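# Sort loose wooden strips into matching colour rows

## Task

Place every loose wooden strip into the existing row that has the same colour as that strip, then release all strips so no gripper is holding anything.

## Robot and tools

ROBOT. Two arms named left_arm and right_arm, each with six revolute joints and a parallel gripper. The names are labels only, not sides of a camera image. Two head cameras, cam_head_left and cam_head_right, each give 504x504 pictures.

FRAME. Every printed hand pose uses one shared scene frame. Its origin sits on the table surface midway between the arms; +x points out across the table, +z points up, and left_arm is mounted on the +y side. Positions are in metres, orientations are quaternions in w,x,y,z order. The printed hand point lies between the finger pads, roughly 1 cm short of the fingertips, and can be somewhat wrong, especially when the arm is stretched far. The fingers extend along the gripper's own +z axis and close along its y axis.

execute_actions. Argument actions is a list holding zero or one entry. An empty list only reports the current state. An entry with rows is a motion: rows is a list of 1 to 15 rows, and steps (1 to 15, default 15) is how many control steps of 1/30 s it runs. Row k is used on step k; if there are fewer rows than steps, the final row keeps being used. An entry with only steps (up to 300) is a wait: nothing new is commanded and the result comes back after that many steps since the previous result, with your own reply time counted inside. Optional pictures (true/false) controls whether camera images come back; by default they do. A refused call moves nothing.

ROW LAYOUT. Each row is one flat list of exactly 14 numbers covering both arms, even if only one should move: first left_arm's six joint targets then its opening, then right_arm's six joint targets then its opening. Joint numbers are absolute target angles in radians, in the same order and units as the Joint positions line: waist (-2.880 to 2.880), shoulder (0.000 to 3.142), elbow (0.000 to 3.019), wrist pitch (-1.693 to 1.571), wrist yaw (-1.571 to 1.571), wrist roll (-2.094 to 2.094). They are not offsets; to hold an arm still, repeat its current angles. True joint ends may differ from these by up to 0.019 rad either way. A target more than 0.019 rad beyond a stated end, and also beyond that joint's last reported angle, gets the whole call refused. A target past the real end is clipped to it, and the result may then say "joint sent to its limit" (possibly about an earlier move); absence of that message does not prove there is more room. Opening is a unitless value from -1 (closed) to +1 (fully open, pads 0.094 m apart).

MOTION LIMITS. Each step, the commanded angle can lead the measured one by at most 0.264 rad (waist), 0.32 (shoulder), 0.276 (elbow), 0.33 (wrist pitch), 0.186 (wrist yaw), 0.522 (wrist roll), and all of an arm's targets are pulled back if they would put the hand more than 70 mm from where it is measured. So big moves need several calls. Between calls the arms keep heading for the last row sent, until they have nearly stopped or a step is HELD; after that only a new action makes them move or press further. Fingers still in motion finish moving. The simulation runs while you write, so long replies let things drift.

GRIPPING. grip_measured reports the actual finger opening on the same -1..1 scale; Joint positions gives it in metres. Between the extremes, fingers are driven to the opening you command. To hold a strip, command about 0.03 below the grip_measured seen when closed on it; a smaller gap grips more gently. Each gripper's reading may be off by about 1 mm of opening, constant within a scene. Pads push with roughly 50 to 62 N maximum, less on thin parts under about 2 mm, with a short harder spike on first contact. Holding loads heats motors; a MOTOR HOT line appears from 85 °C, and at 100 °C an OVER-TEMPERATURE FAULT drops that arm, so do not hang on to things longer than needed.

RESULT LINES. The state line lists left_arm and right_arm poses. Joint positions and Joint velocities give, per arm, the six joints (rad, rad/s) then the pad gap (m, m/s). "joint command not followed" means a clearance check altered or stopped some joint targets on some steps; the rest of the row still ran. HELD marks steps on which all or part of your row was not sent.

zoom_image. Arguments camera (cam_head_left or cam_head_right) and region [x0, y0, x1, y1] in pixels of that camera's latest full image, origin top-left, at most 504 by 504. Returns an enlarged, possibly sharper crop; it moves nothing.

finished_scene. Argument scene is the integer number of the scene being ended. It is final, reports whether the goal was met, and opens the next scene's task. Sending a reply with no tool call ends everything.

CAUTIONS. Never let a strip or any object leave the table. Avoid collisions or strong pressing between the two arms. Do not slam, drop, or let strips slip, and do not shove objects hard. Occasional outside tugs may disturb a held part or push a loose one, so check with a look before finishing. Release every strip before ending the scene.

Each tool is called in YAML: its name, and indented under it one key for each argument.

## Session

execute_actions:
  actions: []

Scene clock: 0.00 s of 5700.00 s.
left_arm: end_effector_position=(+0.2044, +0.6524, +0.3944) grip_measured=+1.000 end_effector_quat_wxyz=(-0.006, +0.386, +0.902, +0.192) | right_arm: end_effector_position=(+0.3109, -0.0480, +0.1205) grip_measured=+1.000 end_effector_quat_wxyz=(+0.544, +0.046, +0.760, +0.353)
Joint positions: left_arm=[ 1.16   1.237  1.534 -1.487 -0.074  1.822  0.094] | right_arm=[1.025 1.475 0.303 0.984 0.55  0.736 0.094]
Joint velocities: left_arm=[ 0.005 -0.015 -0.022 -0.002  0.022 -0.066  0.   ] | right_arm=[ 0.005 -0.024 -0.012 -0.022 -0.022  0.037  0.   ]
Motor temperatures (°C, as the motors report them): left_arm=[23 22 24 23 25 22] | right_arm=[23 23 26 24 26 23]

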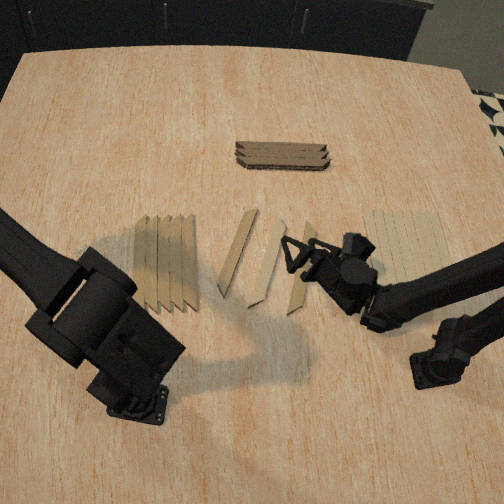

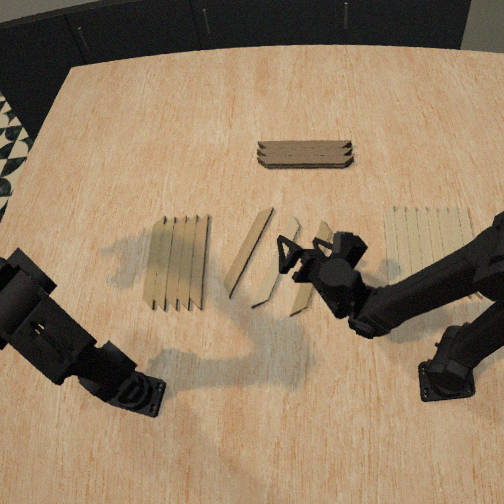

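execute_actions:
  actions:
    - {"rows":[[0.6,1.5,1.2,-1.27,0,0,1,-0.6,1.2,1.0,-1.0,0,0,1]]}
  pictures: false

execute_actions:
  actions:
    - {"steps":90}

Scene clock: 8.33 s of 5700.00 s.
left_arm: end_effector_position=(+0.3439, +0.5269, +0.1792) grip_measured=+1.000 end_effector_quat_wxyz=(+0.003, +0.332, +0.943, +0.011) | right_arm: end_effector_position=(+0.4781, -0.0920, +0.2477) grip_measured=+1.000 end_effector_quat_wxyz=(+0.568, -0.121, +0.780, +0.231)
Joint positions: left_arm=[ 0.738  1.462  1.226 -1.313 -0.009  1.254  0.094] | right_arm=[0.524 1.244 0.686 0.309 0.033 0.241 0.094]
Joint velocities: left_arm=[-1.411  0.513 -0.403  0.33  -0.007 -2.278  0.   ] | right_arm=[-1.118 -0.112  0.828 -1.341 -0.227 -0.593  0.   ]
Motor temperatures (°C, as the motors report them): left_arm=[23 22 26 23 25 22] | right_arm=[23 23 26 24 26 23]
Steps of this call (steps 1 to 90: nothing new was sent; then 4.83 s passed at rest; steps 91 to 105: all 15 steps of this action). Readings (joint positions):
91: left_arm=[1.155 1.239 1.525 -1.477 -0.068 1.801] | right_arm=[1.016 1.467 0.309 0.958 0.514 0.706]
92: left_arm=[1.144 1.239 1.509 -1.461 -0.061 1.776] | right_arm=[0.994 1.450 0.322 0.909 0.471 0.668]
94: left_arm=[1.106 1.253 1.465 -1.434 -0.047 1.724] | right_arm=[0.932 1.403 0.363 0.818 0.389 0.591]
98: left_arm=[1.006 1.315 1.364 -1.389 -0.027 1.604] | right_arm=[0.790 1.313 0.473 0.634 0.216 0.433]
105: the state above

Scene clock: 11.33 s of 5700.00 s.
left_arm: end_effector_position=(+0.3688, +0.4725, +0.1447) grip_measured=+1.000 end_effector_quat_wxyz=(-0.018, -0.212, +0.977, -0.005) | right_arm: end_effector_position=(+0.3683, -0.5842, +0.1745) grip_measured=+1.000 end_effector_quat_wxyz=(+0.150, +0.279, +0.948, -0.043)
Joint positions: left_arm=[ 0.601  1.512  1.187 -1.283  0.002  0.012  0.094] | right_arm=[-0.609  1.213  0.947 -0.991  0.002  0.012  0.094]
Joint velocities: left_arm=[ 0.015  0.005 -0.022 -0.002 -0.051  0.066  0.   ] | right_arm=[-0.024 -0.005 -0.002  0.002  0.007  0.095  0.   ]
Motor temperatures (°C, as the motors report them): left_arm=[23 23 26 23 25 22] | right_arm=[23 23 27 24 26 23]
Steps of this call (steps 1 to 45: the robot went on to your last target; steps 46 to 90: nothing new was sent). Readings (joint positions):
1: left_arm=[0.689 1.479 1.213 -1.302 -0.006 1.159] | right_arm=[0.487 1.242 0.714 0.264 0.025 0.223]
2: left_arm=[0.644 1.494 1.203 -1.293 -0.002 1.061] | right_arm=[0.449 1.240 0.742 0.218 0.020 0.206]
4: left_arm=[0.578 1.512 1.191 -1.285 0.003 0.865] | right_arm=[0.372 1.238 0.794 0.124 0.012 0.175]
8: left_arm=[0.566 1.513 1.187 -1.283 0.004 0.474] | right_arm=[0.199 1.234 0.876 -0.089 0.004 0.121]
90: the state above
All arms were judged still, so your last target was given up. Only a new action makes them travel on or press farther. Fingers that are still opening or closing keep moving.

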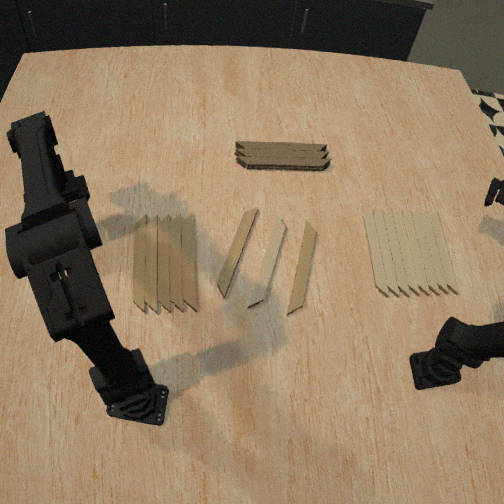

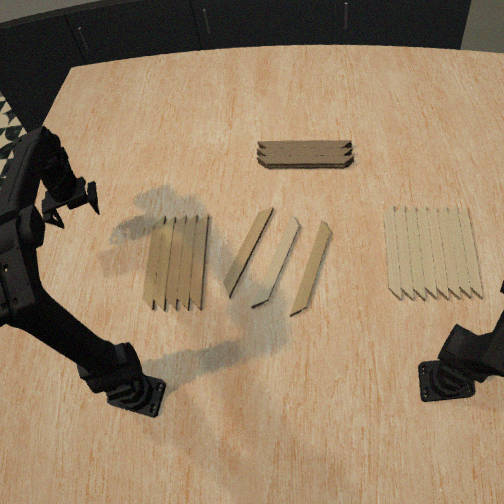

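execute_actions:
  actions:
    - {"rows":[[0.6,1.5,1.6,-1.27,0,0,1,-0.6,1.2,1.0,-0.4,0,0,1]]}
  pictures: false

execute_actions:
  actions:
    - {"steps":20}
  pictures: false

execute_actions:
  actions:
    - {"rows":[[0.6,1.9,1.6,-1.27,0,0,1,-0.1,1.2,1.0,-0.4,0,0,1]]}
  pictures: false

execute_actions:
  actions:
    - {"steps":20}

zoom_image:
  camera: "cam_head_left"
  region: [120,130,360,330]

Scene clock: 20.57 s of 5700.00 s.
left_arm: end_effector_position=(+0.4705, +0.5205, +0.3181) grip_measured=+1.000 end_effector_quat_wxyz=(+0.185, -0.209, +0.959, +0.042) | right_arm: end_effector_position=(+0.4675, -0.6464, +0.2608) grip_measured=+1.000 end_effector_quat_wxyz=(+0.419, +0.254, +0.863, -0.119)
Joint positions: left_arm=[ 0.601  1.494  1.581 -1.276  0.002  0.012  0.094] | right_arm=[-0.609  1.209  0.956 -0.417  0.002  0.011  0.094]
Joint velocities: left_arm=[-0.015 -0.22   0.007  0.007  0.081  0.066  0.   ] | right_arm=[ 0.005  0.015  0.012 -0.007  0.007  0.007  0.   ]
Motor temperatures (°C, as the motors report them): left_arm=[23 23 27 23 25 22] | right_arm=[23 24 30 24 26 23]
Steps of this call (steps 1 to 90: nothing new was sent; then 5.73 s passed at rest; steps 91 to 105: all 15 steps of this action). Readings (joint positions):
91: left_arm=[0.601 1.513 1.195 -1.283 0.002 0.012] | right_arm=[-0.609 1.212 0.945 -0.944 0.002 0.012]
92: left_arm=[0.601 1.516 1.214 -1.283 0.002 0.012] | right_arm=[-0.609 1.213 0.943 -0.858 0.002 0.012]
94: left_arm=[0.601 1.517 1.272 -1.283 0.002 0.012] | right_arm=[-0.609 1.213 0.944 -0.677 0.002 0.012]
98: left_arm=[0.601 1.517 1.420 -1.283 0.002 0.012] | right_arm=[-0.609 1.213 0.952 -0.447 0.002 0.011]
105: the state above

Scene clock: 21.23 s of 5700.00 s.
left_arm: end_effector_position=(+0.4695, +0.5200, +0.3211) grip_measured=+1.000 end_effector_quat_wxyz=(+0.188, -0.208, +0.959, +0.042) | right_arm: end_effector_position=(+0.4675, -0.6464, +0.2608) grip_measured=+1.000 end_effector_quat_wxyz=(+0.419, +0.254, +0.863, -0.119)
Joint positions: left_arm=[ 0.601  1.488  1.581 -1.276  0.002  0.012  0.094] | right_arm=[-0.609  1.209  0.956 -0.417  0.002  0.011  0.094]
Joint velocities: left_arm=[-0.024 -0.024 -0.002 -0.007 -0.007  0.051  0.   ] | right_arm=[-0.005 -0.005  0.012  0.027  0.066 -0.022  0.   ]
Motor temperatures (°C, as the motors report them): left_arm=[23 23 27 23 25 22] | right_arm=[23 24 30 24 26 23]
Steps of this call (steps 1 to 15: the robot went on to your last target; steps 16 to 20: nothing new was sent). Readings (joint positions):
1: left_arm=[0.601 1.489 1.581 -1.276 0.002 0.012] | right_arm=[-0.609 1.209 0.956 -0.417 0.002 0.011]
2: left_arm=[0.601 1.487 1.581 -1.276 0.002 0.012] | right_arm=[-0.609 1.209 0.956 -0.417 0.002 0.011]
4: left_arm=[0.601 1.487 1.581 -1.276 0.002 0.012] | right_arm=[-0.609 1.209 0.956 -0.417 0.002 0.011]
8: left_arm=[0.601 1.488 1.581 -1.276 0.002 0.012] | right_arm=[-0.609 1.209 0.956 -0.417 0.002 0.011]
20: the state above
All arms were judged still, so your last target was given up. Only a new action makes them travel on or press farther. Fingers that are still opening or closing keep moving.

Scene clock: 21.73 s of 5700.00 s.
left_arm: end_effector_position=(+0.5005, +0.5346, +0.0939) grip_measured=+1.000 end_effector_quat_wxyz=(-0.018, -0.212, +0.977, -0.005) | right_arm: end_effector_position=(+0.5463, -0.3821, +0.2609) grip_measured=+1.000 end_effector_quat_wxyz=(+0.436, +0.011, +0.900, +0.000)
Joint positions: left_arm=[ 0.601  1.915  1.584 -1.276  0.002  0.012  0.094] | right_arm=[-0.068  1.209  0.956 -0.416 -0.006  0.009  0.094]
Joint velocities: left_arm=[-0.005  0.64  -0.12   0.002  0.007  0.007  0.   ] | right_arm=[-0.015  0.015 -0.032 -0.007  0.037 -0.022  0.   ]
Motor temperatures (°C, as the motors report them): left_arm=[23 23 27 23 25 22] | right_arm=[23 24 30 24 26 23]
Steps of this call (steps 1 to 15: all 15 steps of this action). Readings (joint positions):
1: left_arm=[0.601 1.496 1.581 -1.276 0.002 0.012] | right_arm=[-0.599 1.209 0.956 -0.417 0.007 0.011]
2: left_arm=[0.601 1.507 1.586 -1.276 0.002 0.012] | right_arm=[-0.577 1.209 0.956 -0.417 0.009 0.011]
4: left_arm=[0.601 1.547 1.587 -1.276 0.002 0.012] | right_arm=[-0.500 1.209 0.956 -0.417 0.009 0.011]
8: left_arm=[0.601 1.672 1.587 -1.276 0.002 0.012] | right_arm=[-0.303 1.209 0.956 -0.417 0.006 0.011]
15: the state above

Scene clock: 22.40 s of 5700.00 s.
left_arm: end_effector_position=(+0.4971, +0.5330, +0.0949) grip_measured=+1.000 end_effector_quat_wxyz=(-0.019, -0.212, +0.977, -0.005) | right_arm: end_effector_position=(+0.5460, -0.3944, +0.2609) grip_measured=+1.000 end_effector_quat_wxyz=(+0.436, +0.022, +0.900, -0.006)
Joint positions: left_arm=[ 0.601  1.906  1.573 -1.276  0.002  0.012  0.094] | right_arm=[-0.091  1.209  0.956 -0.416 -0.002  0.009  0.094]
Joint velocities: left_arm=[-0.005 -0.015 -0.002  0.002  0.007 -0.095  0.   ] | right_arm=[-0.015 -0.015 -0.017 -0.032 -0.022 -0.066  0.   ]
Motor temperatures (°C, as the motors report them): left_arm=[23 23 27 23 25 22] | right_arm=[23 24 30 24 26 23]
Steps of this call (steps 1 to 20: the robot went on to your last target). Readings (joint positions):
1: left_arm=[0.601 1.932 1.580 -1.276 0.002 0.012] | right_arm=[-0.071 1.209 0.956 -0.416 -0.004 0.009]
2: left_arm=[0.601 1.942 1.576 -1.276 0.002 0.012] | right_arm=[-0.075 1.209 0.956 -0.416 -0.004 0.009]
4: left_arm=[0.601 1.944 1.572 -1.276 0.002 0.012] | right_arm=[-0.084 1.209 0.956 -0.416 -0.002 0.009]
8: left_arm=[0.601 1.923 1.573 -1.276 0.002 0.012] | right_arm=[-0.091 1.209 0.956 -0.416 -0.002 0.009]
20: the state above

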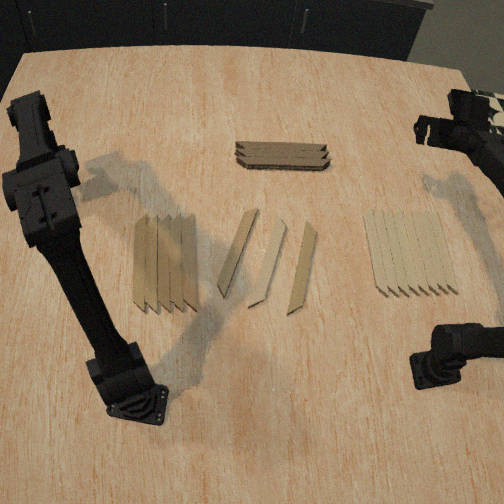

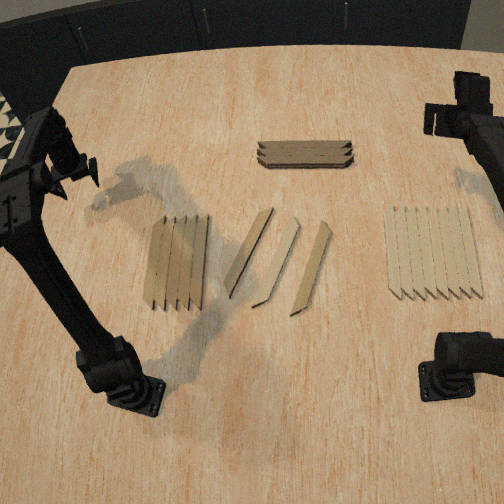

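Region (120, 130, 360, 330) of cam_head_left's 504x504 image, scaled by 2.100, with more detail than that image has.

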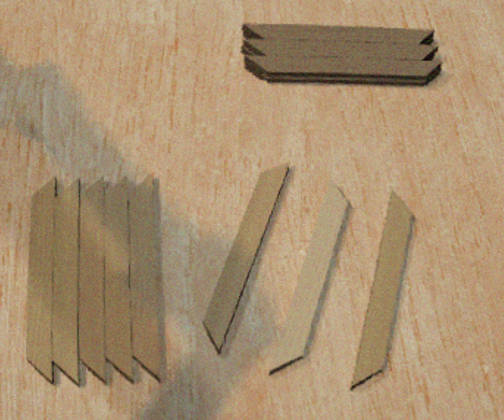

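execute_actions:
  actions:
    - {"rows":[[-0.366,1.57,1.11,-1.075,0,-0.23,0.2,0.516,1.53,0.94,-0.92,0,0.564,0.2]]}
  pictures: false

execute_actions:
  actions:
    - {"steps":40}

zoom_image:
  camera: "cam_head_left"
  region: [120,160,480,340]

zoom_image:
  camera: "cam_head_right"
  region: [140,160,500,340]

Scene clock: 41.37 s of 5700.00 s.
left_arm: end_effector_position=(+0.4265, +0.2367, +0.0914) grip_measured=+0.203 end_effector_quat_wxyz=(+0.001, -0.016, +1.000, +0.001) | right_arm: end_effector_position=(+0.4146, -0.1917, +0.0608) grip_measured=+0.203 end_effector_quat_wxyz=(+0.060, -0.012, +0.998, +0.026)
Joint positions: left_arm=[ 0.03   1.596  1.135 -1.108 -0.003 -0.162  0.056] | right_arm=[ 0.395  1.52   0.945 -0.865  0.002  0.42   0.057]
Joint velocities: left_arm=[-1.705 -0.063 -0.139  0.105 -0.022 -0.154  0.   ] | right_arm=[ 1.597  0.376 -0.017 -0.574 -0.037  0.842 -0.001]
Motor temperatures (°C, as the motors report them): left_arm=[23 24 29 23 25 22] | right_arm=[23 24 32 25 26 23]
Steps of this call (steps 1 to 15: the robot went on to your last target; steps 16 to 90: nothing new was sent; then 15.47 s passed at rest; steps 91 to 105: all 15 steps of this action). Readings (joint positions):
91: left_arm=[0.594 1.896 1.555 -1.256 -0.001 -0.002] | right_arm=[-0.086 1.215 0.956 -0.434 0.001 0.033]
92: left_arm=[0.586 1.873 1.517 -1.227 -0.002 -0.018] | right_arm=[-0.074 1.223 0.959 -0.462 0.002 0.064]
94: left_arm=[0.546 1.813 1.427 -1.191 -0.003 -0.048] | right_arm=[-0.034 1.258 0.959 -0.528 0.002 0.123]
98: left_arm=[0.404 1.685 1.255 -1.145 -0.003 -0.099] | right_arm=[0.082 1.365 0.959 -0.679 0.002 0.236]
105: the state above

Scene clock: 42.70 s of 5700.00 s.
left_arm: end_effector_position=(+0.3669, +0.0756, +0.0872) grip_measured=+0.203 end_effector_quat_wxyz=(+0.004, +0.152, +0.988, -0.002) | right_arm: end_effector_position=(+0.3744, -0.1530, +0.0490) grip_measured=+0.203 end_effector_quat_wxyz=(+0.024, -0.010, +1.000, +0.016)
Joint positions: left_arm=[-0.362  1.585  1.109 -1.086  0.001 -0.218  0.056] | right_arm=[ 0.523  1.54   0.937 -0.911 -0.001  0.552  0.057]
Joint velocities: left_arm=[-0.005 -0.024  0.007 -0.007 -0.037  0.022 -0.001] | right_arm=[-0.005  0.005 -0.027  0.012 -0.007 -0.081 -0.001]
Motor temperatures (°C, as the motors report them): left_arm=[23 24 29 23 25 22] | right_arm=[23 24 32 25 26 23]
Steps of this call (steps 1 to 40: the robot went on to your last target). Readings (joint positions):
1: left_arm=[-0.028 1.595 1.131 -1.104 -0.003 -0.168] | right_arm=[0.447 1.530 0.944 -0.882 0.001 0.446]
2: left_arm=[-0.086 1.595 1.129 -1.101 -0.003 -0.173] | right_arm=[0.493 1.537 0.942 -0.894 -0.002 0.467]
4: left_arm=[-0.203 1.595 1.125 -1.096 -0.003 -0.182] | right_arm=[0.548 1.540 0.938 -0.906 -0.006 0.496]
8: left_arm=[-0.397 1.593 1.118 -1.086 0.005 -0.200] | right_arm=[0.543 1.540 0.937 -0.911 -0.003 0.529]
40: the state above

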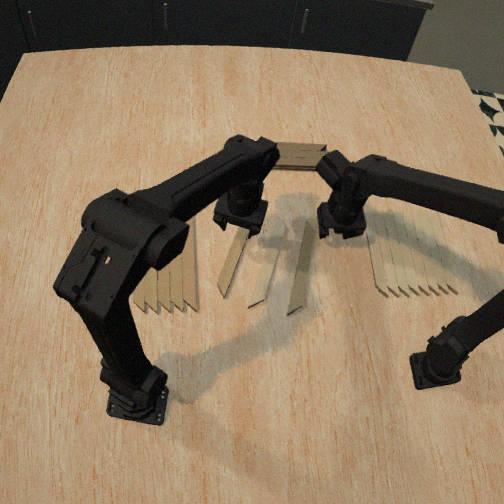

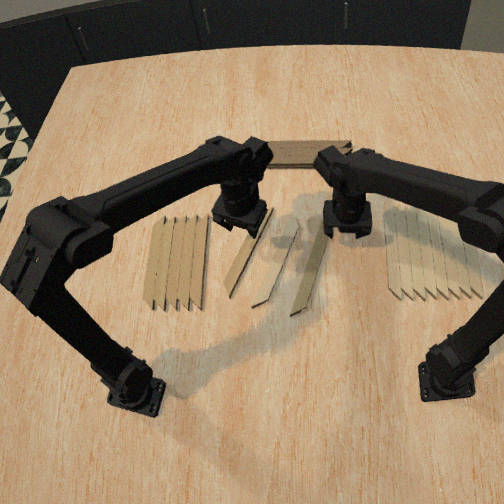

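Region (120, 160, 480, 340) of cam_head_left's 504x504 image, scaled by 1.400, with more detail than that image has.

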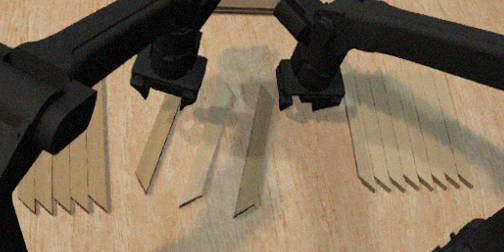

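Region (140, 160, 500, 340) of cam_head_right's 504x504 image, scaled by 1.400, with more detail than that image has.

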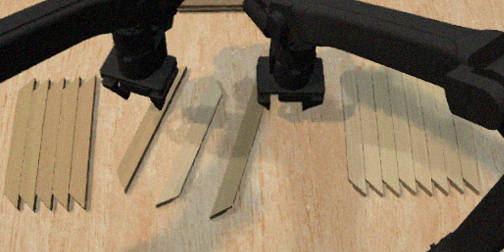

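execute_actions:
  actions:
    - {"rows":[[-0.395,1.63,1.0,-0.93,0,-0.21,0.2,0.1,1.3,0.94,-1.1,0,0.564,0.2]]}
  pictures: false

execute_actions:
  actions:
    - {"steps":15}

zoom_image:
  camera: "cam_head_left"
  region: [170,180,330,330]

zoom_image:
  camera: "cam_head_right"
  region: [180,180,340,330]

Scene clock: 48.00 s of 5700.00 s.
left_arm: end_effector_position=(+0.3400, +0.0767, +0.0296) grip_measured=+0.203 end_effector_quat_wxyz=(-0.008, +0.167, +0.986, +0.003) | right_arm: end_effector_position=(+0.3993, -0.3288, +0.1381) grip_measured=+0.203 end_effector_quat_wxyz=(+0.062, +0.214, +0.975, +0.020)
Joint positions: left_arm=[-0.392  1.629  0.986 -0.944  0.    -0.218  0.056] | right_arm=[ 0.073  1.282  0.932 -1.091  0.004  0.555  0.057]
Joint velocities: left_arm=[ 0.005  0.005 -0.027  0.017  0.007  0.007 -0.001] | right_arm=[ 0.151  0.015  0.007  0.002 -0.051 -0.037 -0.   ]
Motor temperatures (°C, as the motors report them): left_arm=[23 24 28 23 25 22] | right_arm=[23 24 31 24 26 23]
Steps of this call (steps 1 to 15: the robot went on to your last target; steps 16 to 90: nothing new was sent; then 1.80 s passed at rest; steps 91 to 105: all 15 steps of this action). Readings (joint positions):
91: left_arm=[-0.364 1.585 1.094 -1.054 0.000 -0.218] | right_arm=[0.514 1.535 0.937 -0.926 -0.005 0.552]
92: left_arm=[-0.367 1.583 1.071 -1.006 0.000 -0.218] | right_arm=[0.496 1.522 0.936 -0.953 -0.007 0.552]
94: left_arm=[-0.378 1.592 1.025 -0.962 0.000 -0.218] | right_arm=[0.428 1.477 0.932 -1.000 -0.007 0.552]
98: left_arm=[-0.392 1.625 0.986 -0.953 0.000 -0.218] | right_arm=[0.225 1.369 0.932 -1.056 -0.005 0.552]
105: the state above

Scene clock: 48.50 s of 5700.00 s.
left_arm: end_effector_position=(+0.3401, +0.0767, +0.0296) grip_measured=+0.203 end_effector_quat_wxyz=(-0.008, +0.167, +0.986, +0.003) | right_arm: end_effector_position=(+0.3982, -0.3219, +0.1363) grip_measured=+0.203 end_effector_quat_wxyz=(+0.059, +0.206, +0.977, +0.020)
Joint positions: left_arm=[-0.392  1.629  0.986 -0.944  0.    -0.218  0.056] | right_arm=[ 0.091  1.287  0.932 -1.092  0.002  0.555  0.057]
Joint velocities: left_arm=[ 0.005  0.005  0.002 -0.002  0.051  0.007  0.   ] | right_arm=[-0.005 -0.005 -0.012  0.007  0.066  0.037 -0.   ]
Motor temperatures (°C, as the motors report them): left_arm=[23 24 28 23 25 22] | right_arm=[23 24 31 24 26 23]
Steps of this call (steps 1 to 15: the robot went on to your last target). Readings (joint positions):
1: left_arm=[-0.392 1.629 0.986 -0.944 0.000 -0.218] | right_arm=[0.079 1.283 0.932 -1.091 0.003 0.555]
2: left_arm=[-0.392 1.629 0.986 -0.944 0.000 -0.218] | right_arm=[0.084 1.285 0.932 -1.092 0.002 0.555]
4: left_arm=[-0.392 1.629 0.986 -0.944 0.000 -0.218] | right_arm=[0.090 1.286 0.932 -1.092 0.002 0.555]
8: left_arm=[-0.392 1.629 0.986 -0.944 0.000 -0.218] | right_arm=[0.091 1.287 0.932 -1.092 0.002 0.555]
15: the state above

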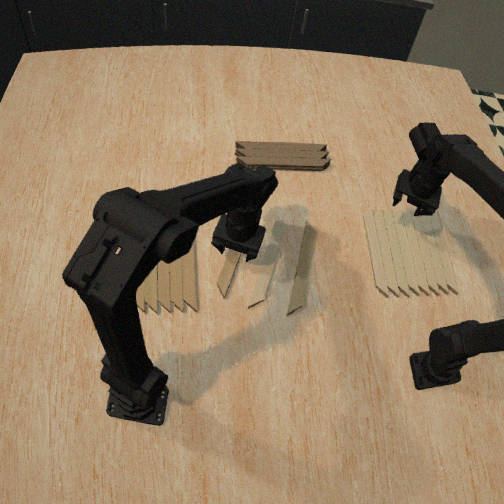

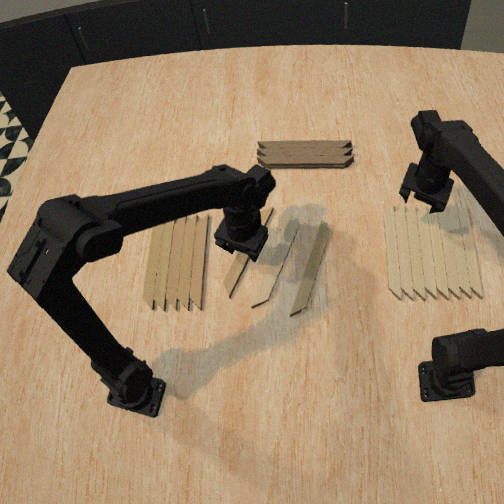

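Region (170, 180, 330, 330) of cam_head_left's 504x504 image, scaled by 3.150, with more detail than that image has; it fills the top 472 rows of this view, and the rest is white.

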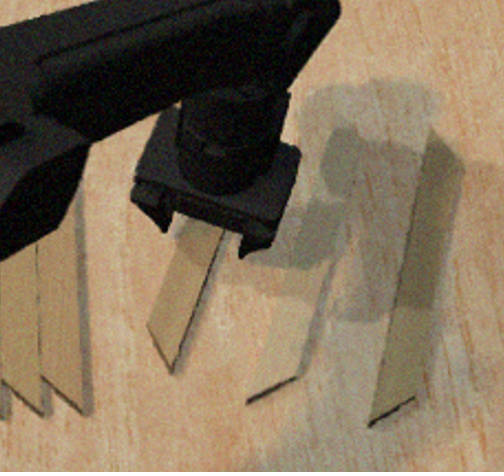

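Region (180, 180, 340, 330) of cam_head_right's 504x504 image, scaled by 3.150, with more detail than that image has; it fills the top 472 rows of this view, and the rest is white.

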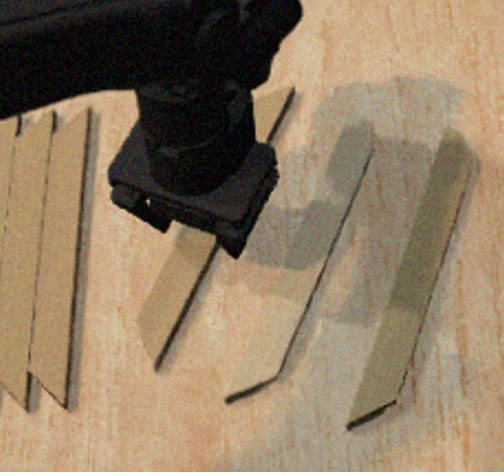

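execute_actions:
  actions:
    - {"rows":[[-0.395,1.672,1.005,-0.878,0,-0.21,0.2,0.1,1.3,0.94,-1.1,0,0.564,0.2]]}
  pictures: false

execute_actions:
  actions:
    - {"rows":[[-0.395,1.672,1.005,-0.878,0,-0.21,-0.5,0.1,1.3,0.94,-1.1,0,0.564,0.2]]}

Scene clock: 52.03 s of 5700.00 s.
left_arm: end_effector_position=(+0.3490, +0.0712, +0.0199) grip_measured=+0.202 end_effector_quat_wxyz=(+0.006, +0.167, +0.986, -0.002) | right_arm: end_effector_position=(+0.3982, -0.3219, +0.1363) grip_measured=+0.203 end_effector_quat_wxyz=(+0.059, +0.206, +0.977, +0.020)
Joint positions: left_arm=[-0.392  1.654  0.986 -0.891  0.    -0.218  0.056] | right_arm=[ 0.091  1.287  0.932 -1.092  0.002  0.555  0.057]
Joint velocities: left_arm=[ 0.005 -0.005 -0.002 -0.017  0.037 -0.066 -0.002] | right_arm=[-0.024 -0.005 -0.002  0.007 -0.007  0.037  0.   ]
Motor temperatures (°C, as the motors report them): left_arm=[23 24 28 23 25 22] | right_arm=[23 24 31 24 26 23]
Steps of this call (steps 1 to 15: the robot went on to your last target; steps 16 to 90: nothing new was sent; then 0.03 s passed at rest; steps 91 to 105: all 15 steps of this action). Readings (joint positions):
91: left_arm=[-0.392 1.631 0.986 -0.935 0.000 -0.218] | right_arm=[0.091 1.287 0.932 -1.092 0.002 0.555]
92: left_arm=[-0.392 1.634 0.986 -0.920 0.000 -0.218] | right_arm=[0.091 1.287 0.932 -1.092 0.002 0.555]
94: left_arm=[-0.392 1.643 0.986 -0.899 0.000 -0.218] | right_arm=[0.091 1.287 0.932 -1.092 0.002 0.555]
98: left_arm=[-0.392 1.654 0.986 -0.892 0.000 -0.218] | right_arm=[0.091 1.287 0.932 -1.092 0.002 0.555]
105: the state above

Scene clock: 52.53 s of 5700.00 s.
left_arm: end_effector_position=(+0.3490, +0.0712, +0.0199) grip_measured=-0.438 end_effector_quat_wxyz=(+0.006, +0.167, +0.986, -0.002) | right_arm: end_effector_position=(+0.3982, -0.3219, +0.1363) grip_measured=+0.203 end_effector_quat_wxyz=(+0.059, +0.206, +0.977, +0.020)
Joint positions: left_arm=[-0.392  1.654  0.986 -0.891  0.    -0.217  0.026] | right_arm=[ 0.091  1.287  0.932 -1.092  0.002  0.555  0.057]
Joint velocities: left_arm=[-0.024  0.005 -0.007 -0.007 -0.007  0.022  0.001] | right_arm=[-0.005 -0.015 -0.007 -0.017 -0.007 -0.007 -0.001]
Motor temperatures (°C, as the motors report them): left_arm=[23 24 28 23 25 22] | right_arm=[23 24 31 24 26 23]
Steps of this call (steps 1 to 15: all 15 steps of this action). Readings (joint positions):
1: left_arm=[-0.392 1.654 0.986 -0.891 0.000 -0.218] | right_arm=[0.091 1.287 0.932 -1.092 0.002 0.555]
2: left_arm=[-0.392 1.654 0.986 -0.891 -0.000 -0.218] | right_arm=[0.091 1.287 0.932 -1.092 0.002 0.555]
4: left_arm=[-0.392 1.654 0.986 -0.891 0.000 -0.217] | right_arm=[0.091 1.287 0.932 -1.092 0.002 0.555]
8: left_arm=[-0.392 1.654 0.986 -0.891 0.000 -0.217] | right_arm=[0.091 1.287 0.932 -1.092 0.002 0.555]
15: the state above

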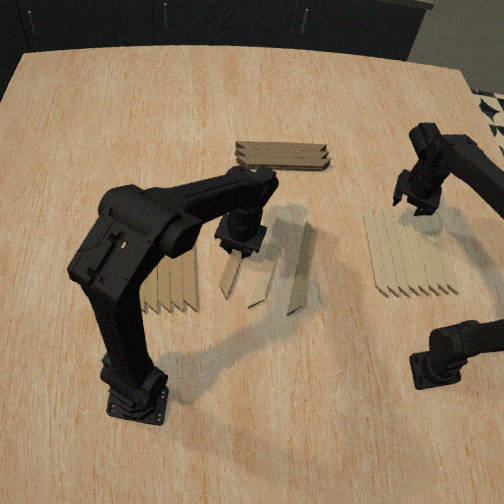

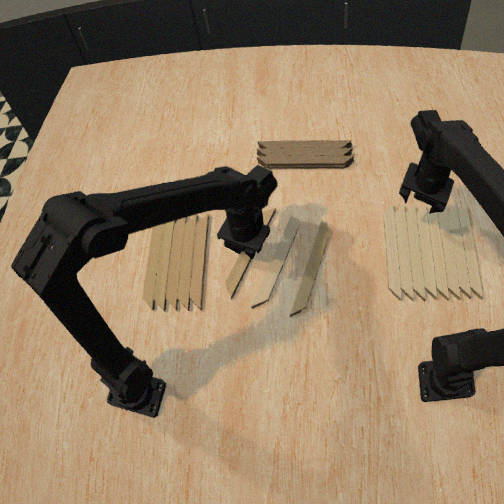

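execute_actions:
  actions:
    - {"rows":[[-0.37,1.62,0.96,-0.885,0,-0.28,-0.48,0.1,1.3,0.94,-1.1,0,0.9,0.2],[-0.37,1.62,0.96,-0.885,0,-0.28,-0.48,0.1,1.3,0.94,-1.1,0,0.9,0.2],[-0.37,1.62,0.96,-0.885,0,-0.28,-0.48,0.1,1.3,0.94,-1.1,0,0.9,0.2],[-0.34,1.59,0.93,-0.885,0,-0.36,-0.48,0.1,1.3,0.94,-1.1,0,0.9,0.2],[-0.34,1.59,0.93,-0.885,0,-0.36,-0.48,0.1,1.3,0.94,-1.1,0,0.9,0.2],[-0.34,1.59,0.93,-0.885,0,-0.36,-0.48,0.1,1.3,0.94,-1.1,0,0.9,0.2],[-0.31,1.56,0.895,-0.885,0,-0.42,-0.48,0.1,1.3,0.94,-1.1,0,0.9,0.2],[-0.31,1.56,0.895,-0.885,0,-0.42,-0.48,0.1,1.3,0.94,-1.1,0,0.9,0.2],[-0.31,1.56,0.895,-0.885,0,-0.42,-0.48,0.1,1.3,0.94,-1.1,0,0.9,0.2],[-0.28,1.535,0.865,-0.885,0,-0.455,-0.48,0.1,1.3,0.94,-1.1,0,0.9,0.2]]}
  pictures: false

execute_actions:
  actions:
    - {"steps":10}

zoom_image:
  camera: "cam_head_right"
  region: [140,180,300,330]

Scene clock: 61.30 s of 5700.00 s.
left_arm: end_effector_position=(+0.3277, +0.1350, +0.0232) grip_measured=-0.438 end_effector_quat_wxyz=(-0.002, +0.009, +1.000, +0.001) | right_arm: end_effector_position=(+0.3982, -0.3219, +0.1363) grip_measured=+0.203 end_effector_quat_wxyz=(+0.054, +0.359, +0.931, +0.030)
Joint positions: left_arm=[-0.277  1.545  0.86  -0.89   0.001 -0.418  0.026] | right_arm=[ 0.091  1.287  0.932 -1.092  0.001  0.877  0.057]
Joint velocities: left_arm=[ 0.005 -0.005 -0.007 -0.002 -0.007 -0.198 -0.001] | right_arm=[-0.015  0.005  0.012 -0.002  0.037  0.081 -0.001]
Motor temperatures (°C, as the motors report them): left_arm=[23 24 28 23 25 22] | right_arm=[23 24 30 24 26 23]
Steps of this call (steps 1 to 15: the robot went on to your last target; steps 16 to 90: nothing new was sent; then 5.27 s passed at rest; steps 91 to 105: all 15 steps of this action). Readings (joint positions):
91: left_arm=[-0.391 1.652 0.984 -0.890 0.000 -0.225] | right_arm=[0.091 1.287 0.932 -1.092 0.001 0.607]
92: left_arm=[-0.390 1.648 0.978 -0.890 0.000 -0.233] | right_arm=[0.091 1.287 0.932 -1.092 0.001 0.664]
94: left_arm=[-0.382 1.636 0.962 -0.890 0.001 -0.257] | right_arm=[0.091 1.287 0.932 -1.092 0.001 0.745]
98: left_arm=[-0.343 1.595 0.914 -0.890 0.001 -0.330] | right_arm=[0.091 1.287 0.932 -1.092 0.001 0.830]
105: the state above

Scene clock: 61.63 s of 5700.00 s.
left_arm: end_effector_position=(+0.3277, +0.1350, +0.0232) grip_measured=-0.438 end_effector_quat_wxyz=(-0.002, -0.002, +1.000, +0.001) | right_arm: end_effector_position=(+0.3982, -0.3219, +0.1363) grip_measured=+0.203 end_effector_quat_wxyz=(+0.054, +0.364, +0.929, +0.030)
Joint positions: left_arm=[-0.277  1.545  0.86  -0.89   0.001 -0.44   0.026] | right_arm=[ 0.091  1.287  0.932 -1.092  0.001  0.887  0.057]
Joint velocities: left_arm=[ 0.005 -0.015 -0.007 -0.007 -0.007 -0.022 -0.001] | right_arm=[-0.005 -0.015  0.012  0.017 -0.022 -0.081 -0.   ]
Motor temperatures (°C, as the motors report them): left_arm=[23 24 28 23 25 22] | right_arm=[23 24 30 24 26 23]
Steps of this call (steps 1 to 10: the robot went on to your last target). Readings (joint positions):
1: left_arm=[-0.277 1.545 0.860 -0.890 0.001 -0.423] | right_arm=[0.091 1.287 0.932 -1.092 0.001 0.879]
2: left_arm=[-0.277 1.545 0.860 -0.890 0.001 -0.427] | right_arm=[0.091 1.287 0.932 -1.092 0.001 0.881]
4: left_arm=[-0.277 1.545 0.860 -0.890 0.001 -0.433] | right_arm=[0.091 1.287 0.932 -1.092 0.001 0.884]
8: left_arm=[-0.277 1.545 0.860 -0.890 0.001 -0.439] | right_arm=[0.091 1.287 0.932 -1.092 0.001 0.886]
10: the state above

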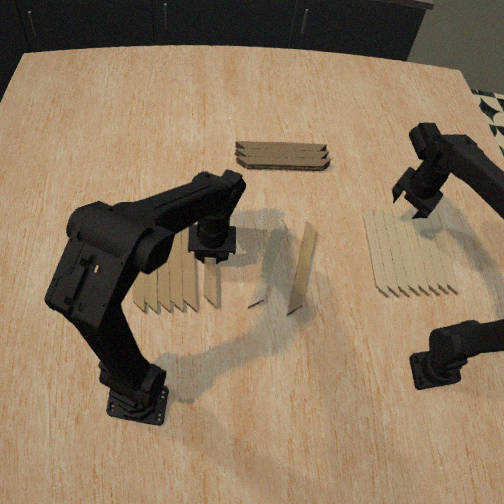

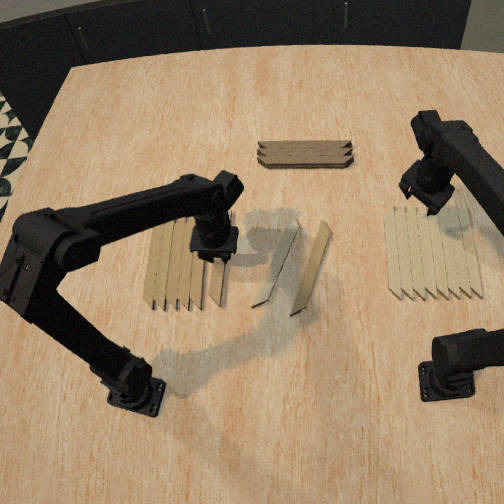

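Region (140, 180, 300, 330) of cam_head_right's 504x504 image, scaled by 3.150, with more detail than that image has; it fills the top 472 rows of this view, and the rest is white.

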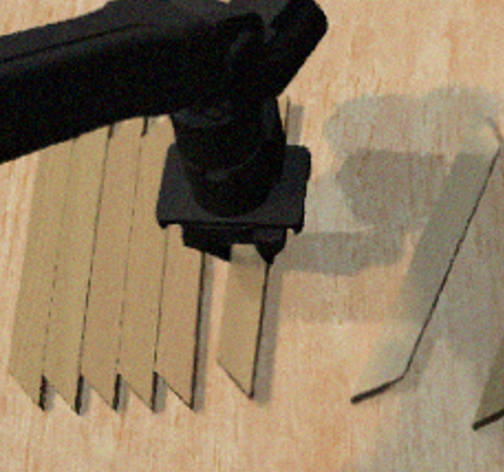

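execute_actions:
  actions:
    - {"rows":[[-0.28,1.522,0.835,-0.86,0,-0.455,-0.48,0.4,1.5,1.1,-1.1,0,-1.99,0.2]],"steps":12}
  pictures: false

execute_actions:
  actions:
    - {"rows":[[-0.28,1.522,0.835,-0.86,0,-0.455,-0.3,0.4,1.5,1.1,-1.1,0,-1.99,0.2]],"steps":8}
  pictures: false

execute_actions:
  actions:
    - {"rows":[[-0.28,1.42,0.88,-1.03,0,-0.455,-0.3,0.6,1.6,1.2,-1.1,0,-1.99,0.2]],"steps":12}
  pictures: false

execute_actions:
  actions:
    - {"rows":[[0.2,1.3,0.88,-1.1,0,-0.455,0.2,0.843,1.74,1.21,-1.02,0,-1.99,0.2]]}
  pictures: false

execute_actions:
  actions:
    - {"steps":25}

zoom_image:
  camera: "cam_head_left"
  region: [170,180,330,330]

Scene clock: 74.70 s of 5700.00 s.
left_arm: end_effector_position=(+0.3207, +0.1383, +0.0191) grip_measured=-0.438 end_effector_quat_wxyz=(-0.002, -0.003, +1.000, +0.001) | right_arm: end_effector_position=(+0.4021, -0.1807, +0.0973) grip_measured=+0.203 end_effector_quat_wxyz=(+0.007, -0.279, +0.960, +0.003)
Joint positions: left_arm=[-0.277  1.535  0.834 -0.874  0.001 -0.443  0.026] | right_arm=[ 0.429  1.52   1.062 -1.097 -0.004 -0.087  0.057]
Joint velocities: left_arm=[-0.024 -0.024  0.012  0.002 -0.066 -0.022 -0.001] | right_arm=[-0.063 -0.005  0.027 -0.012  0.022 -2.806 -0.001]
Motor temperatures (°C, as the motors report them): left_arm=[23 24 28 23 25 22] | right_arm=[23 24 30 24 26 23]
Steps of this call (steps 1 to 30: the robot went on to your last target; steps 31 to 90: nothing new was sent; then 9.67 s passed at rest; steps 91 to 102: all 12 steps of this action). Readings (joint positions):
91: left_arm=[-0.277 1.544 0.857 -0.885 0.001 -0.443] | right_arm=[0.101 1.294 0.936 -1.094 0.006 0.845]
92: left_arm=[-0.277 1.542 0.851 -0.879 0.001 -0.443] | right_arm=[0.126 1.311 0.949 -1.097 0.008 0.790]
94: left_arm=[-0.277 1.538 0.839 -0.875 0.001 -0.443] | right_arm=[0.206 1.367 0.984 -1.097 0.008 0.672]
98: left_arm=[-0.277 1.535 0.834 -0.874 0.001 -0.443] | right_arm=[0.380 1.486 1.054 -1.097 -0.000 0.309]
102: the state above

Scene clock: 74.97 s of 5700.00 s.
left_arm: end_effector_position=(+0.3207, +0.1383, +0.0191) grip_measured=-0.303 end_effector_quat_wxyz=(-0.002, -0.003, +1.000, +0.001) | right_arm: end_effector_position=(+0.4062, -0.1885, +0.0993) grip_measured=+0.203 end_effector_quat_wxyz=(+0.010, -0.618, +0.786, -0.001)
Joint positions: left_arm=[-0.277  1.535  0.834 -0.874  0.001 -0.443  0.033] | right_arm=[ 0.409  1.515  1.062 -1.097 -0.002 -0.874  0.057]
Joint velocities: left_arm=[ 0.005 -0.005  0.017  0.002  0.007  0.022  0.   ] | right_arm=[ 0.015 -0.015 -0.017 -0.007 -0.095 -2.835 -0.   ]
Motor temperatures (°C, as the motors report them): left_arm=[23 24 28 23 25 22] | right_arm=[23 24 30 24 26 23]
Steps of this call (steps 1 to 8: all 8 steps of this action). Readings (joint positions):
1: left_arm=[-0.277 1.535 0.834 -0.874 0.001 -0.443] | right_arm=[0.426 1.519 1.062 -1.097 -0.003 -0.186]
2: left_arm=[-0.277 1.535 0.834 -0.874 0.001 -0.443] | right_arm=[0.422 1.517 1.062 -1.097 -0.002 -0.284]
4: left_arm=[-0.277 1.535 0.834 -0.874 0.001 -0.443] | right_arm=[0.414 1.516 1.062 -1.097 -0.002 -0.481]
8: the state above

Scene clock: 75.37 s of 5700.00 s.
left_arm: end_effector_position=(+0.3080, +0.1442, +0.0692) grip_measured=-0.302 end_effector_quat_wxyz=(+0.001, -0.003, +1.000, -0.001) | right_arm: end_effector_position=(+0.3888, -0.0892, +0.1018) grip_measured=+0.203 end_effector_quat_wxyz=(-0.017, +0.947, -0.320, +0.010)
Joint positions: left_arm=[-0.277  1.407  0.855 -1.017  0.001 -0.443  0.033] | right_arm=[ 0.623  1.595  1.163 -1.099 -0.002 -1.817  0.057]
Joint velocities: left_arm=[ 0.005 -0.005  0.012 -0.056  0.007  0.037 -0.   ] | right_arm=[-0.103  0.005 -0.002 -0.012  0.081 -1.209  0.   ]
Motor temperatures (°C, as the motors report them): left_arm=[23 24 28 23 25 22] | right_arm=[23 24 30 24 26 23]
Steps of this call (steps 1 to 12: all 12 steps of this action). Readings (joint positions):
1: left_arm=[-0.277 1.529 0.837 -0.900 0.001 -0.443] | right_arm=[0.418 1.519 1.066 -1.098 0.003 -0.950]
2: left_arm=[-0.277 1.515 0.839 -0.943 0.001 -0.443] | right_arm=[0.436 1.527 1.077 -1.099 0.005 -1.021]
4: left_arm=[-0.277 1.470 0.839 -0.995 0.001 -0.443] | right_arm=[0.499 1.554 1.112 -1.099 0.005 -1.192]
8: left_arm=[-0.277 1.409 0.850 -1.015 0.001 -0.443] | right_arm=[0.612 1.594 1.163 -1.099 -0.002 -1.581]
12: the state above

Scene clock: 75.87 s of 5700.00 s.
left_arm: end_effector_position=(+0.3289, +0.3138, +0.1031) grip_measured=+0.198 end_effector_quat_wxyz=(+0.019, -0.249, +0.968, -0.002) | right_arm: end_effector_position=(+0.3174, -0.0046, +0.0333) grip_measured=+0.203 end_effector_quat_wxyz=(+0.018, +0.991, -0.129, -0.012)
Joint positions: left_arm=[ 0.218  1.303  0.857 -1.086 -0.003 -0.446  0.056] | right_arm=[ 0.863  1.756  1.17  -1.028 -0.002 -1.97   0.057]
Joint velocities: left_arm=[-0.269 -0.005  0.007  0.002  0.051  0.051 -0.002] | right_arm=[-0.122 -0.034 -0.012  0.007 -0.022 -0.081 -0.   ]
Motor temperatures (°C, as the motors report them): left_arm=[23 24 28 23 25 22] | right_arm=[23 24 30 24 26 23]
Steps of this call (steps 1 to 15: all 15 steps of this action). Readings (joint positions):
1: left_arm=[-0.263 1.403 0.855 -1.024 0.007 -0.443] | right_arm=[0.628 1.599 1.163 -1.094 0.002 -1.839]
2: left_arm=[-0.231 1.394 0.855 -1.038 0.009 -0.443] | right_arm=[0.641 1.607 1.164 -1.083 0.004 -1.855]
4: left_arm=[-0.124 1.368 0.855 -1.057 0.008 -0.443] | right_arm=[0.695 1.637 1.165 -1.059 0.004 -1.885]
8: left_arm=[0.144 1.319 0.856 -1.075 0.000 -0.443] | right_arm=[0.830 1.720 1.169 -1.030 -0.001 -1.938]
15: the state above

Scene clock: 76.70 s of 5700.00 s.
left_arm: end_effector_position=(+0.3292, +0.3081, +0.1031) grip_measured=+0.198 end_effector_quat_wxyz=(+0.019, -0.242, +0.970, -0.003) | right_arm: end_effector_position=(+0.3220, -0.0082, +0.0333) grip_measured=+0.203 end_effector_quat_wxyz=(+0.018, +0.991, -0.131, -0.012)
Joint positions: left_arm=[ 0.202  1.303  0.857 -1.086 -0.002 -0.446  0.056] | right_arm=[ 0.851  1.756  1.17  -1.028 -0.002 -1.978  0.057]
Joint velocities: left_arm=[ 0.015  0.005 -0.012 -0.007  0.051 -0.037  0.   ] | right_arm=[-0.015  0.005  0.007  0.002  0.051  0.007 -0.   ]
Motor temperatures (°C, as the motors report them): left_arm=[23 24 28 23 25 22] | right_arm=[23 24 30 24 26 23]
Steps of this call (steps 1 to 25: the robot went on to your last target). Readings (joint positions):
1: left_arm=[0.211 1.303 0.857 -1.086 -0.002 -0.446] | right_arm=[0.859 1.756 1.170 -1.028 -0.002 -1.972]
2: left_arm=[0.205 1.303 0.857 -1.086 -0.002 -0.446] | right_arm=[0.855 1.756 1.170 -1.028 -0.002 -1.973]
4: left_arm=[0.202 1.303 0.857 -1.086 -0.002 -0.446] | right_arm=[0.851 1.756 1.170 -1.028 -0.002 -1.975]
8: left_arm=[0.202 1.303 0.857 -1.086 -0.002 -0.446] | right_arm=[0.851 1.756 1.170 -1.028 -0.002 -1.977]
25: the state above

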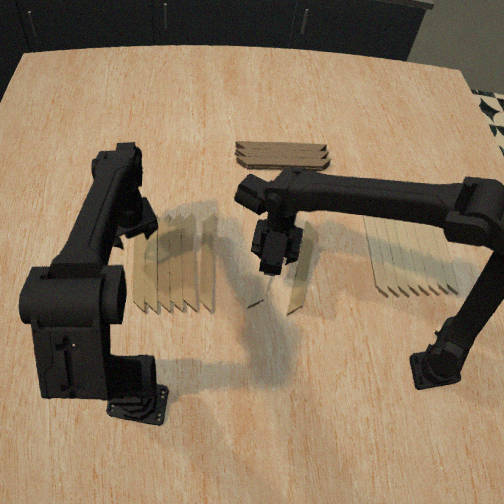

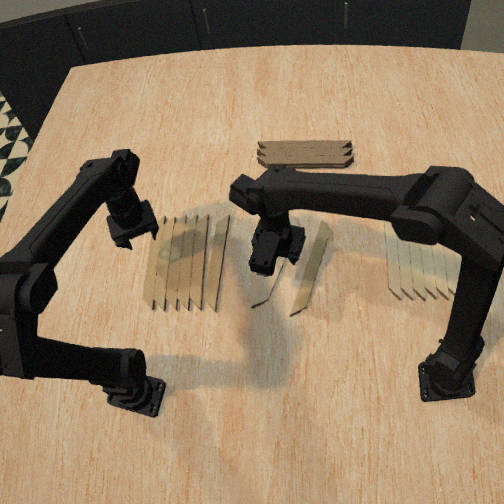

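Region (170, 180, 330, 330) of cam_head_left's 504x504 image, scaled by 3.150, with more detail than that image has; it fills the top 472 rows of this view, and the rest is white.

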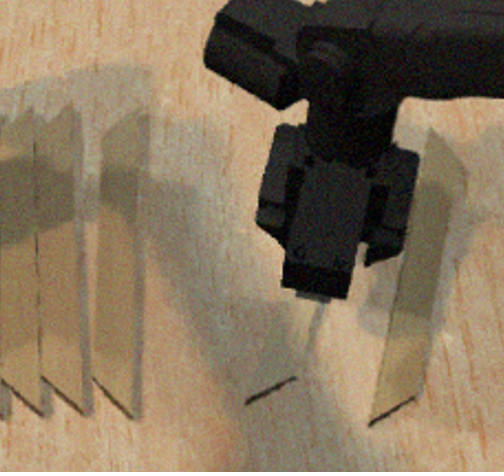

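execute_actions:
  actions:
    - {"rows":[[0.2,1.3,0.88,-1.1,0,-0.455,0.2,0.85,1.74,1.21,-0.94,0,-1.99,0.2],[0.2,1.3,0.88,-1.1,0,-0.455,0.2,0.85,1.74,1.21,-0.94,0,-1.99,0.2],[0.2,1.3,0.88,-1.1,0,-0.455,0.2,0.85,1.74,1.21,-0.94,0,-1.99,0.2],[0.2,1.3,0.88,-1.1,0,-0.455,0.2,0.85,1.8,1.21,-0.94,0,-1.99,0.2]]}
  pictures: false

execute_actions:
  actions:
    - {"rows":[[0.2,1.3,0.88,-1.1,0,-0.455,0.2,0.85,1.8,1.21,-0.94,0,-1.99,-0.48]]}
  pictures: false

Scene clock: 82.77 s of 5700.00 s.
left_arm: end_effector_position=(+0.3292, +0.3081, +0.1031) grip_measured=+0.198 end_effector_quat_wxyz=(+0.019, -0.242, +0.970, -0.003) | right_arm: end_effector_position=(+0.3330, +0.0057, +0.0191) grip_measured=+0.203 end_effector_quat_wxyz=(-0.003, +0.991, -0.131, +0.001)
Joint positions: left_arm=[ 0.202  1.303  0.857 -1.086 -0.002 -0.446  0.056] | right_arm=[ 0.851  1.789  1.174 -0.949 -0.002 -1.979  0.057]
Joint velocities: left_arm=[-0.024 -0.005  0.037  0.002 -0.022  0.051  0.   ] | right_arm=[-0.005  0.005 -0.017 -0.002 -0.037 -0.051  0.   ]
Motor temperatures (°C, as the motors report them): left_arm=[23 24 28 23 25 22] | right_arm=[23 24 31 24 26 23]
Steps of this call (steps 1 to 15: the robot went on to your last target; steps 16 to 90: nothing new was sent; then 2.57 s passed at rest; steps 91 to 105: all 15 steps of this action). Readings (joint positions):
91: left_arm=[0.202 1.303 0.857 -1.086 -0.002 -0.446] | right_arm=[0.851 1.755 1.170 -1.015 -0.002 -1.979]
92: left_arm=[0.202 1.303 0.857 -1.086 -0.002 -0.446] | right_arm=[0.851 1.755 1.170 -0.993 -0.002 -1.979]
94: left_arm=[0.202 1.303 0.857 -1.086 -0.002 -0.446] | right_arm=[0.851 1.756 1.171 -0.962 -0.002 -1.979]
98: left_arm=[0.202 1.303 0.857 -1.086 -0.002 -0.446] | right_arm=[0.851 1.772 1.174 -0.949 -0.002 -1.979]
105: the state above

Scene clock: 83.27 s of 5700.00 s.
left_arm: end_effector_position=(+0.3292, +0.3081, +0.1031) grip_measured=+0.198 end_effector_quat_wxyz=(+0.019, -0.242, +0.970, -0.003) | right_arm: end_effector_position=(+0.3333, +0.0058, +0.0191) grip_measured=-0.441 end_effector_quat_wxyz=(-0.003, +0.991, -0.131, +0.001)
Joint positions: left_arm=[ 0.202  1.303  0.857 -1.086 -0.002 -0.446  0.056] | right_arm=[ 0.851  1.789  1.174 -0.948 -0.001 -1.98   0.026]
Joint velocities: left_arm=[ 0.015  0.015 -0.007 -0.007  0.022  0.022 -0.   ] | right_arm=[-0.005 -0.015  0.002 -0.002 -0.022  0.051  0.   ]
Motor temperatures (°C, as the motors report them): left_arm=[23 24 28 23 25 22] | right_arm=[23 24 31 24 26 23]
Steps of this call (steps 1 to 15: all 15 steps of this action). Readings (joint positions):
1: left_arm=[0.202 1.303 0.857 -1.086 -0.002 -0.446] | right_arm=[0.851 1.789 1.174 -0.949 -0.002 -1.979]
2: left_arm=[0.202 1.303 0.857 -1.086 -0.002 -0.446] | right_arm=[0.851 1.789 1.174 -0.949 -0.001 -1.979]
4: left_arm=[0.202 1.303 0.857 -1.086 -0.002 -0.446] | right_arm=[0.851 1.789 1.174 -0.948 -0.001 -1.980]
8: left_arm=[0.202 1.303 0.857 -1.086 -0.002 -0.446] | right_arm=[0.851 1.789 1.174 -0.948 -0.001 -1.980]
15: the state above


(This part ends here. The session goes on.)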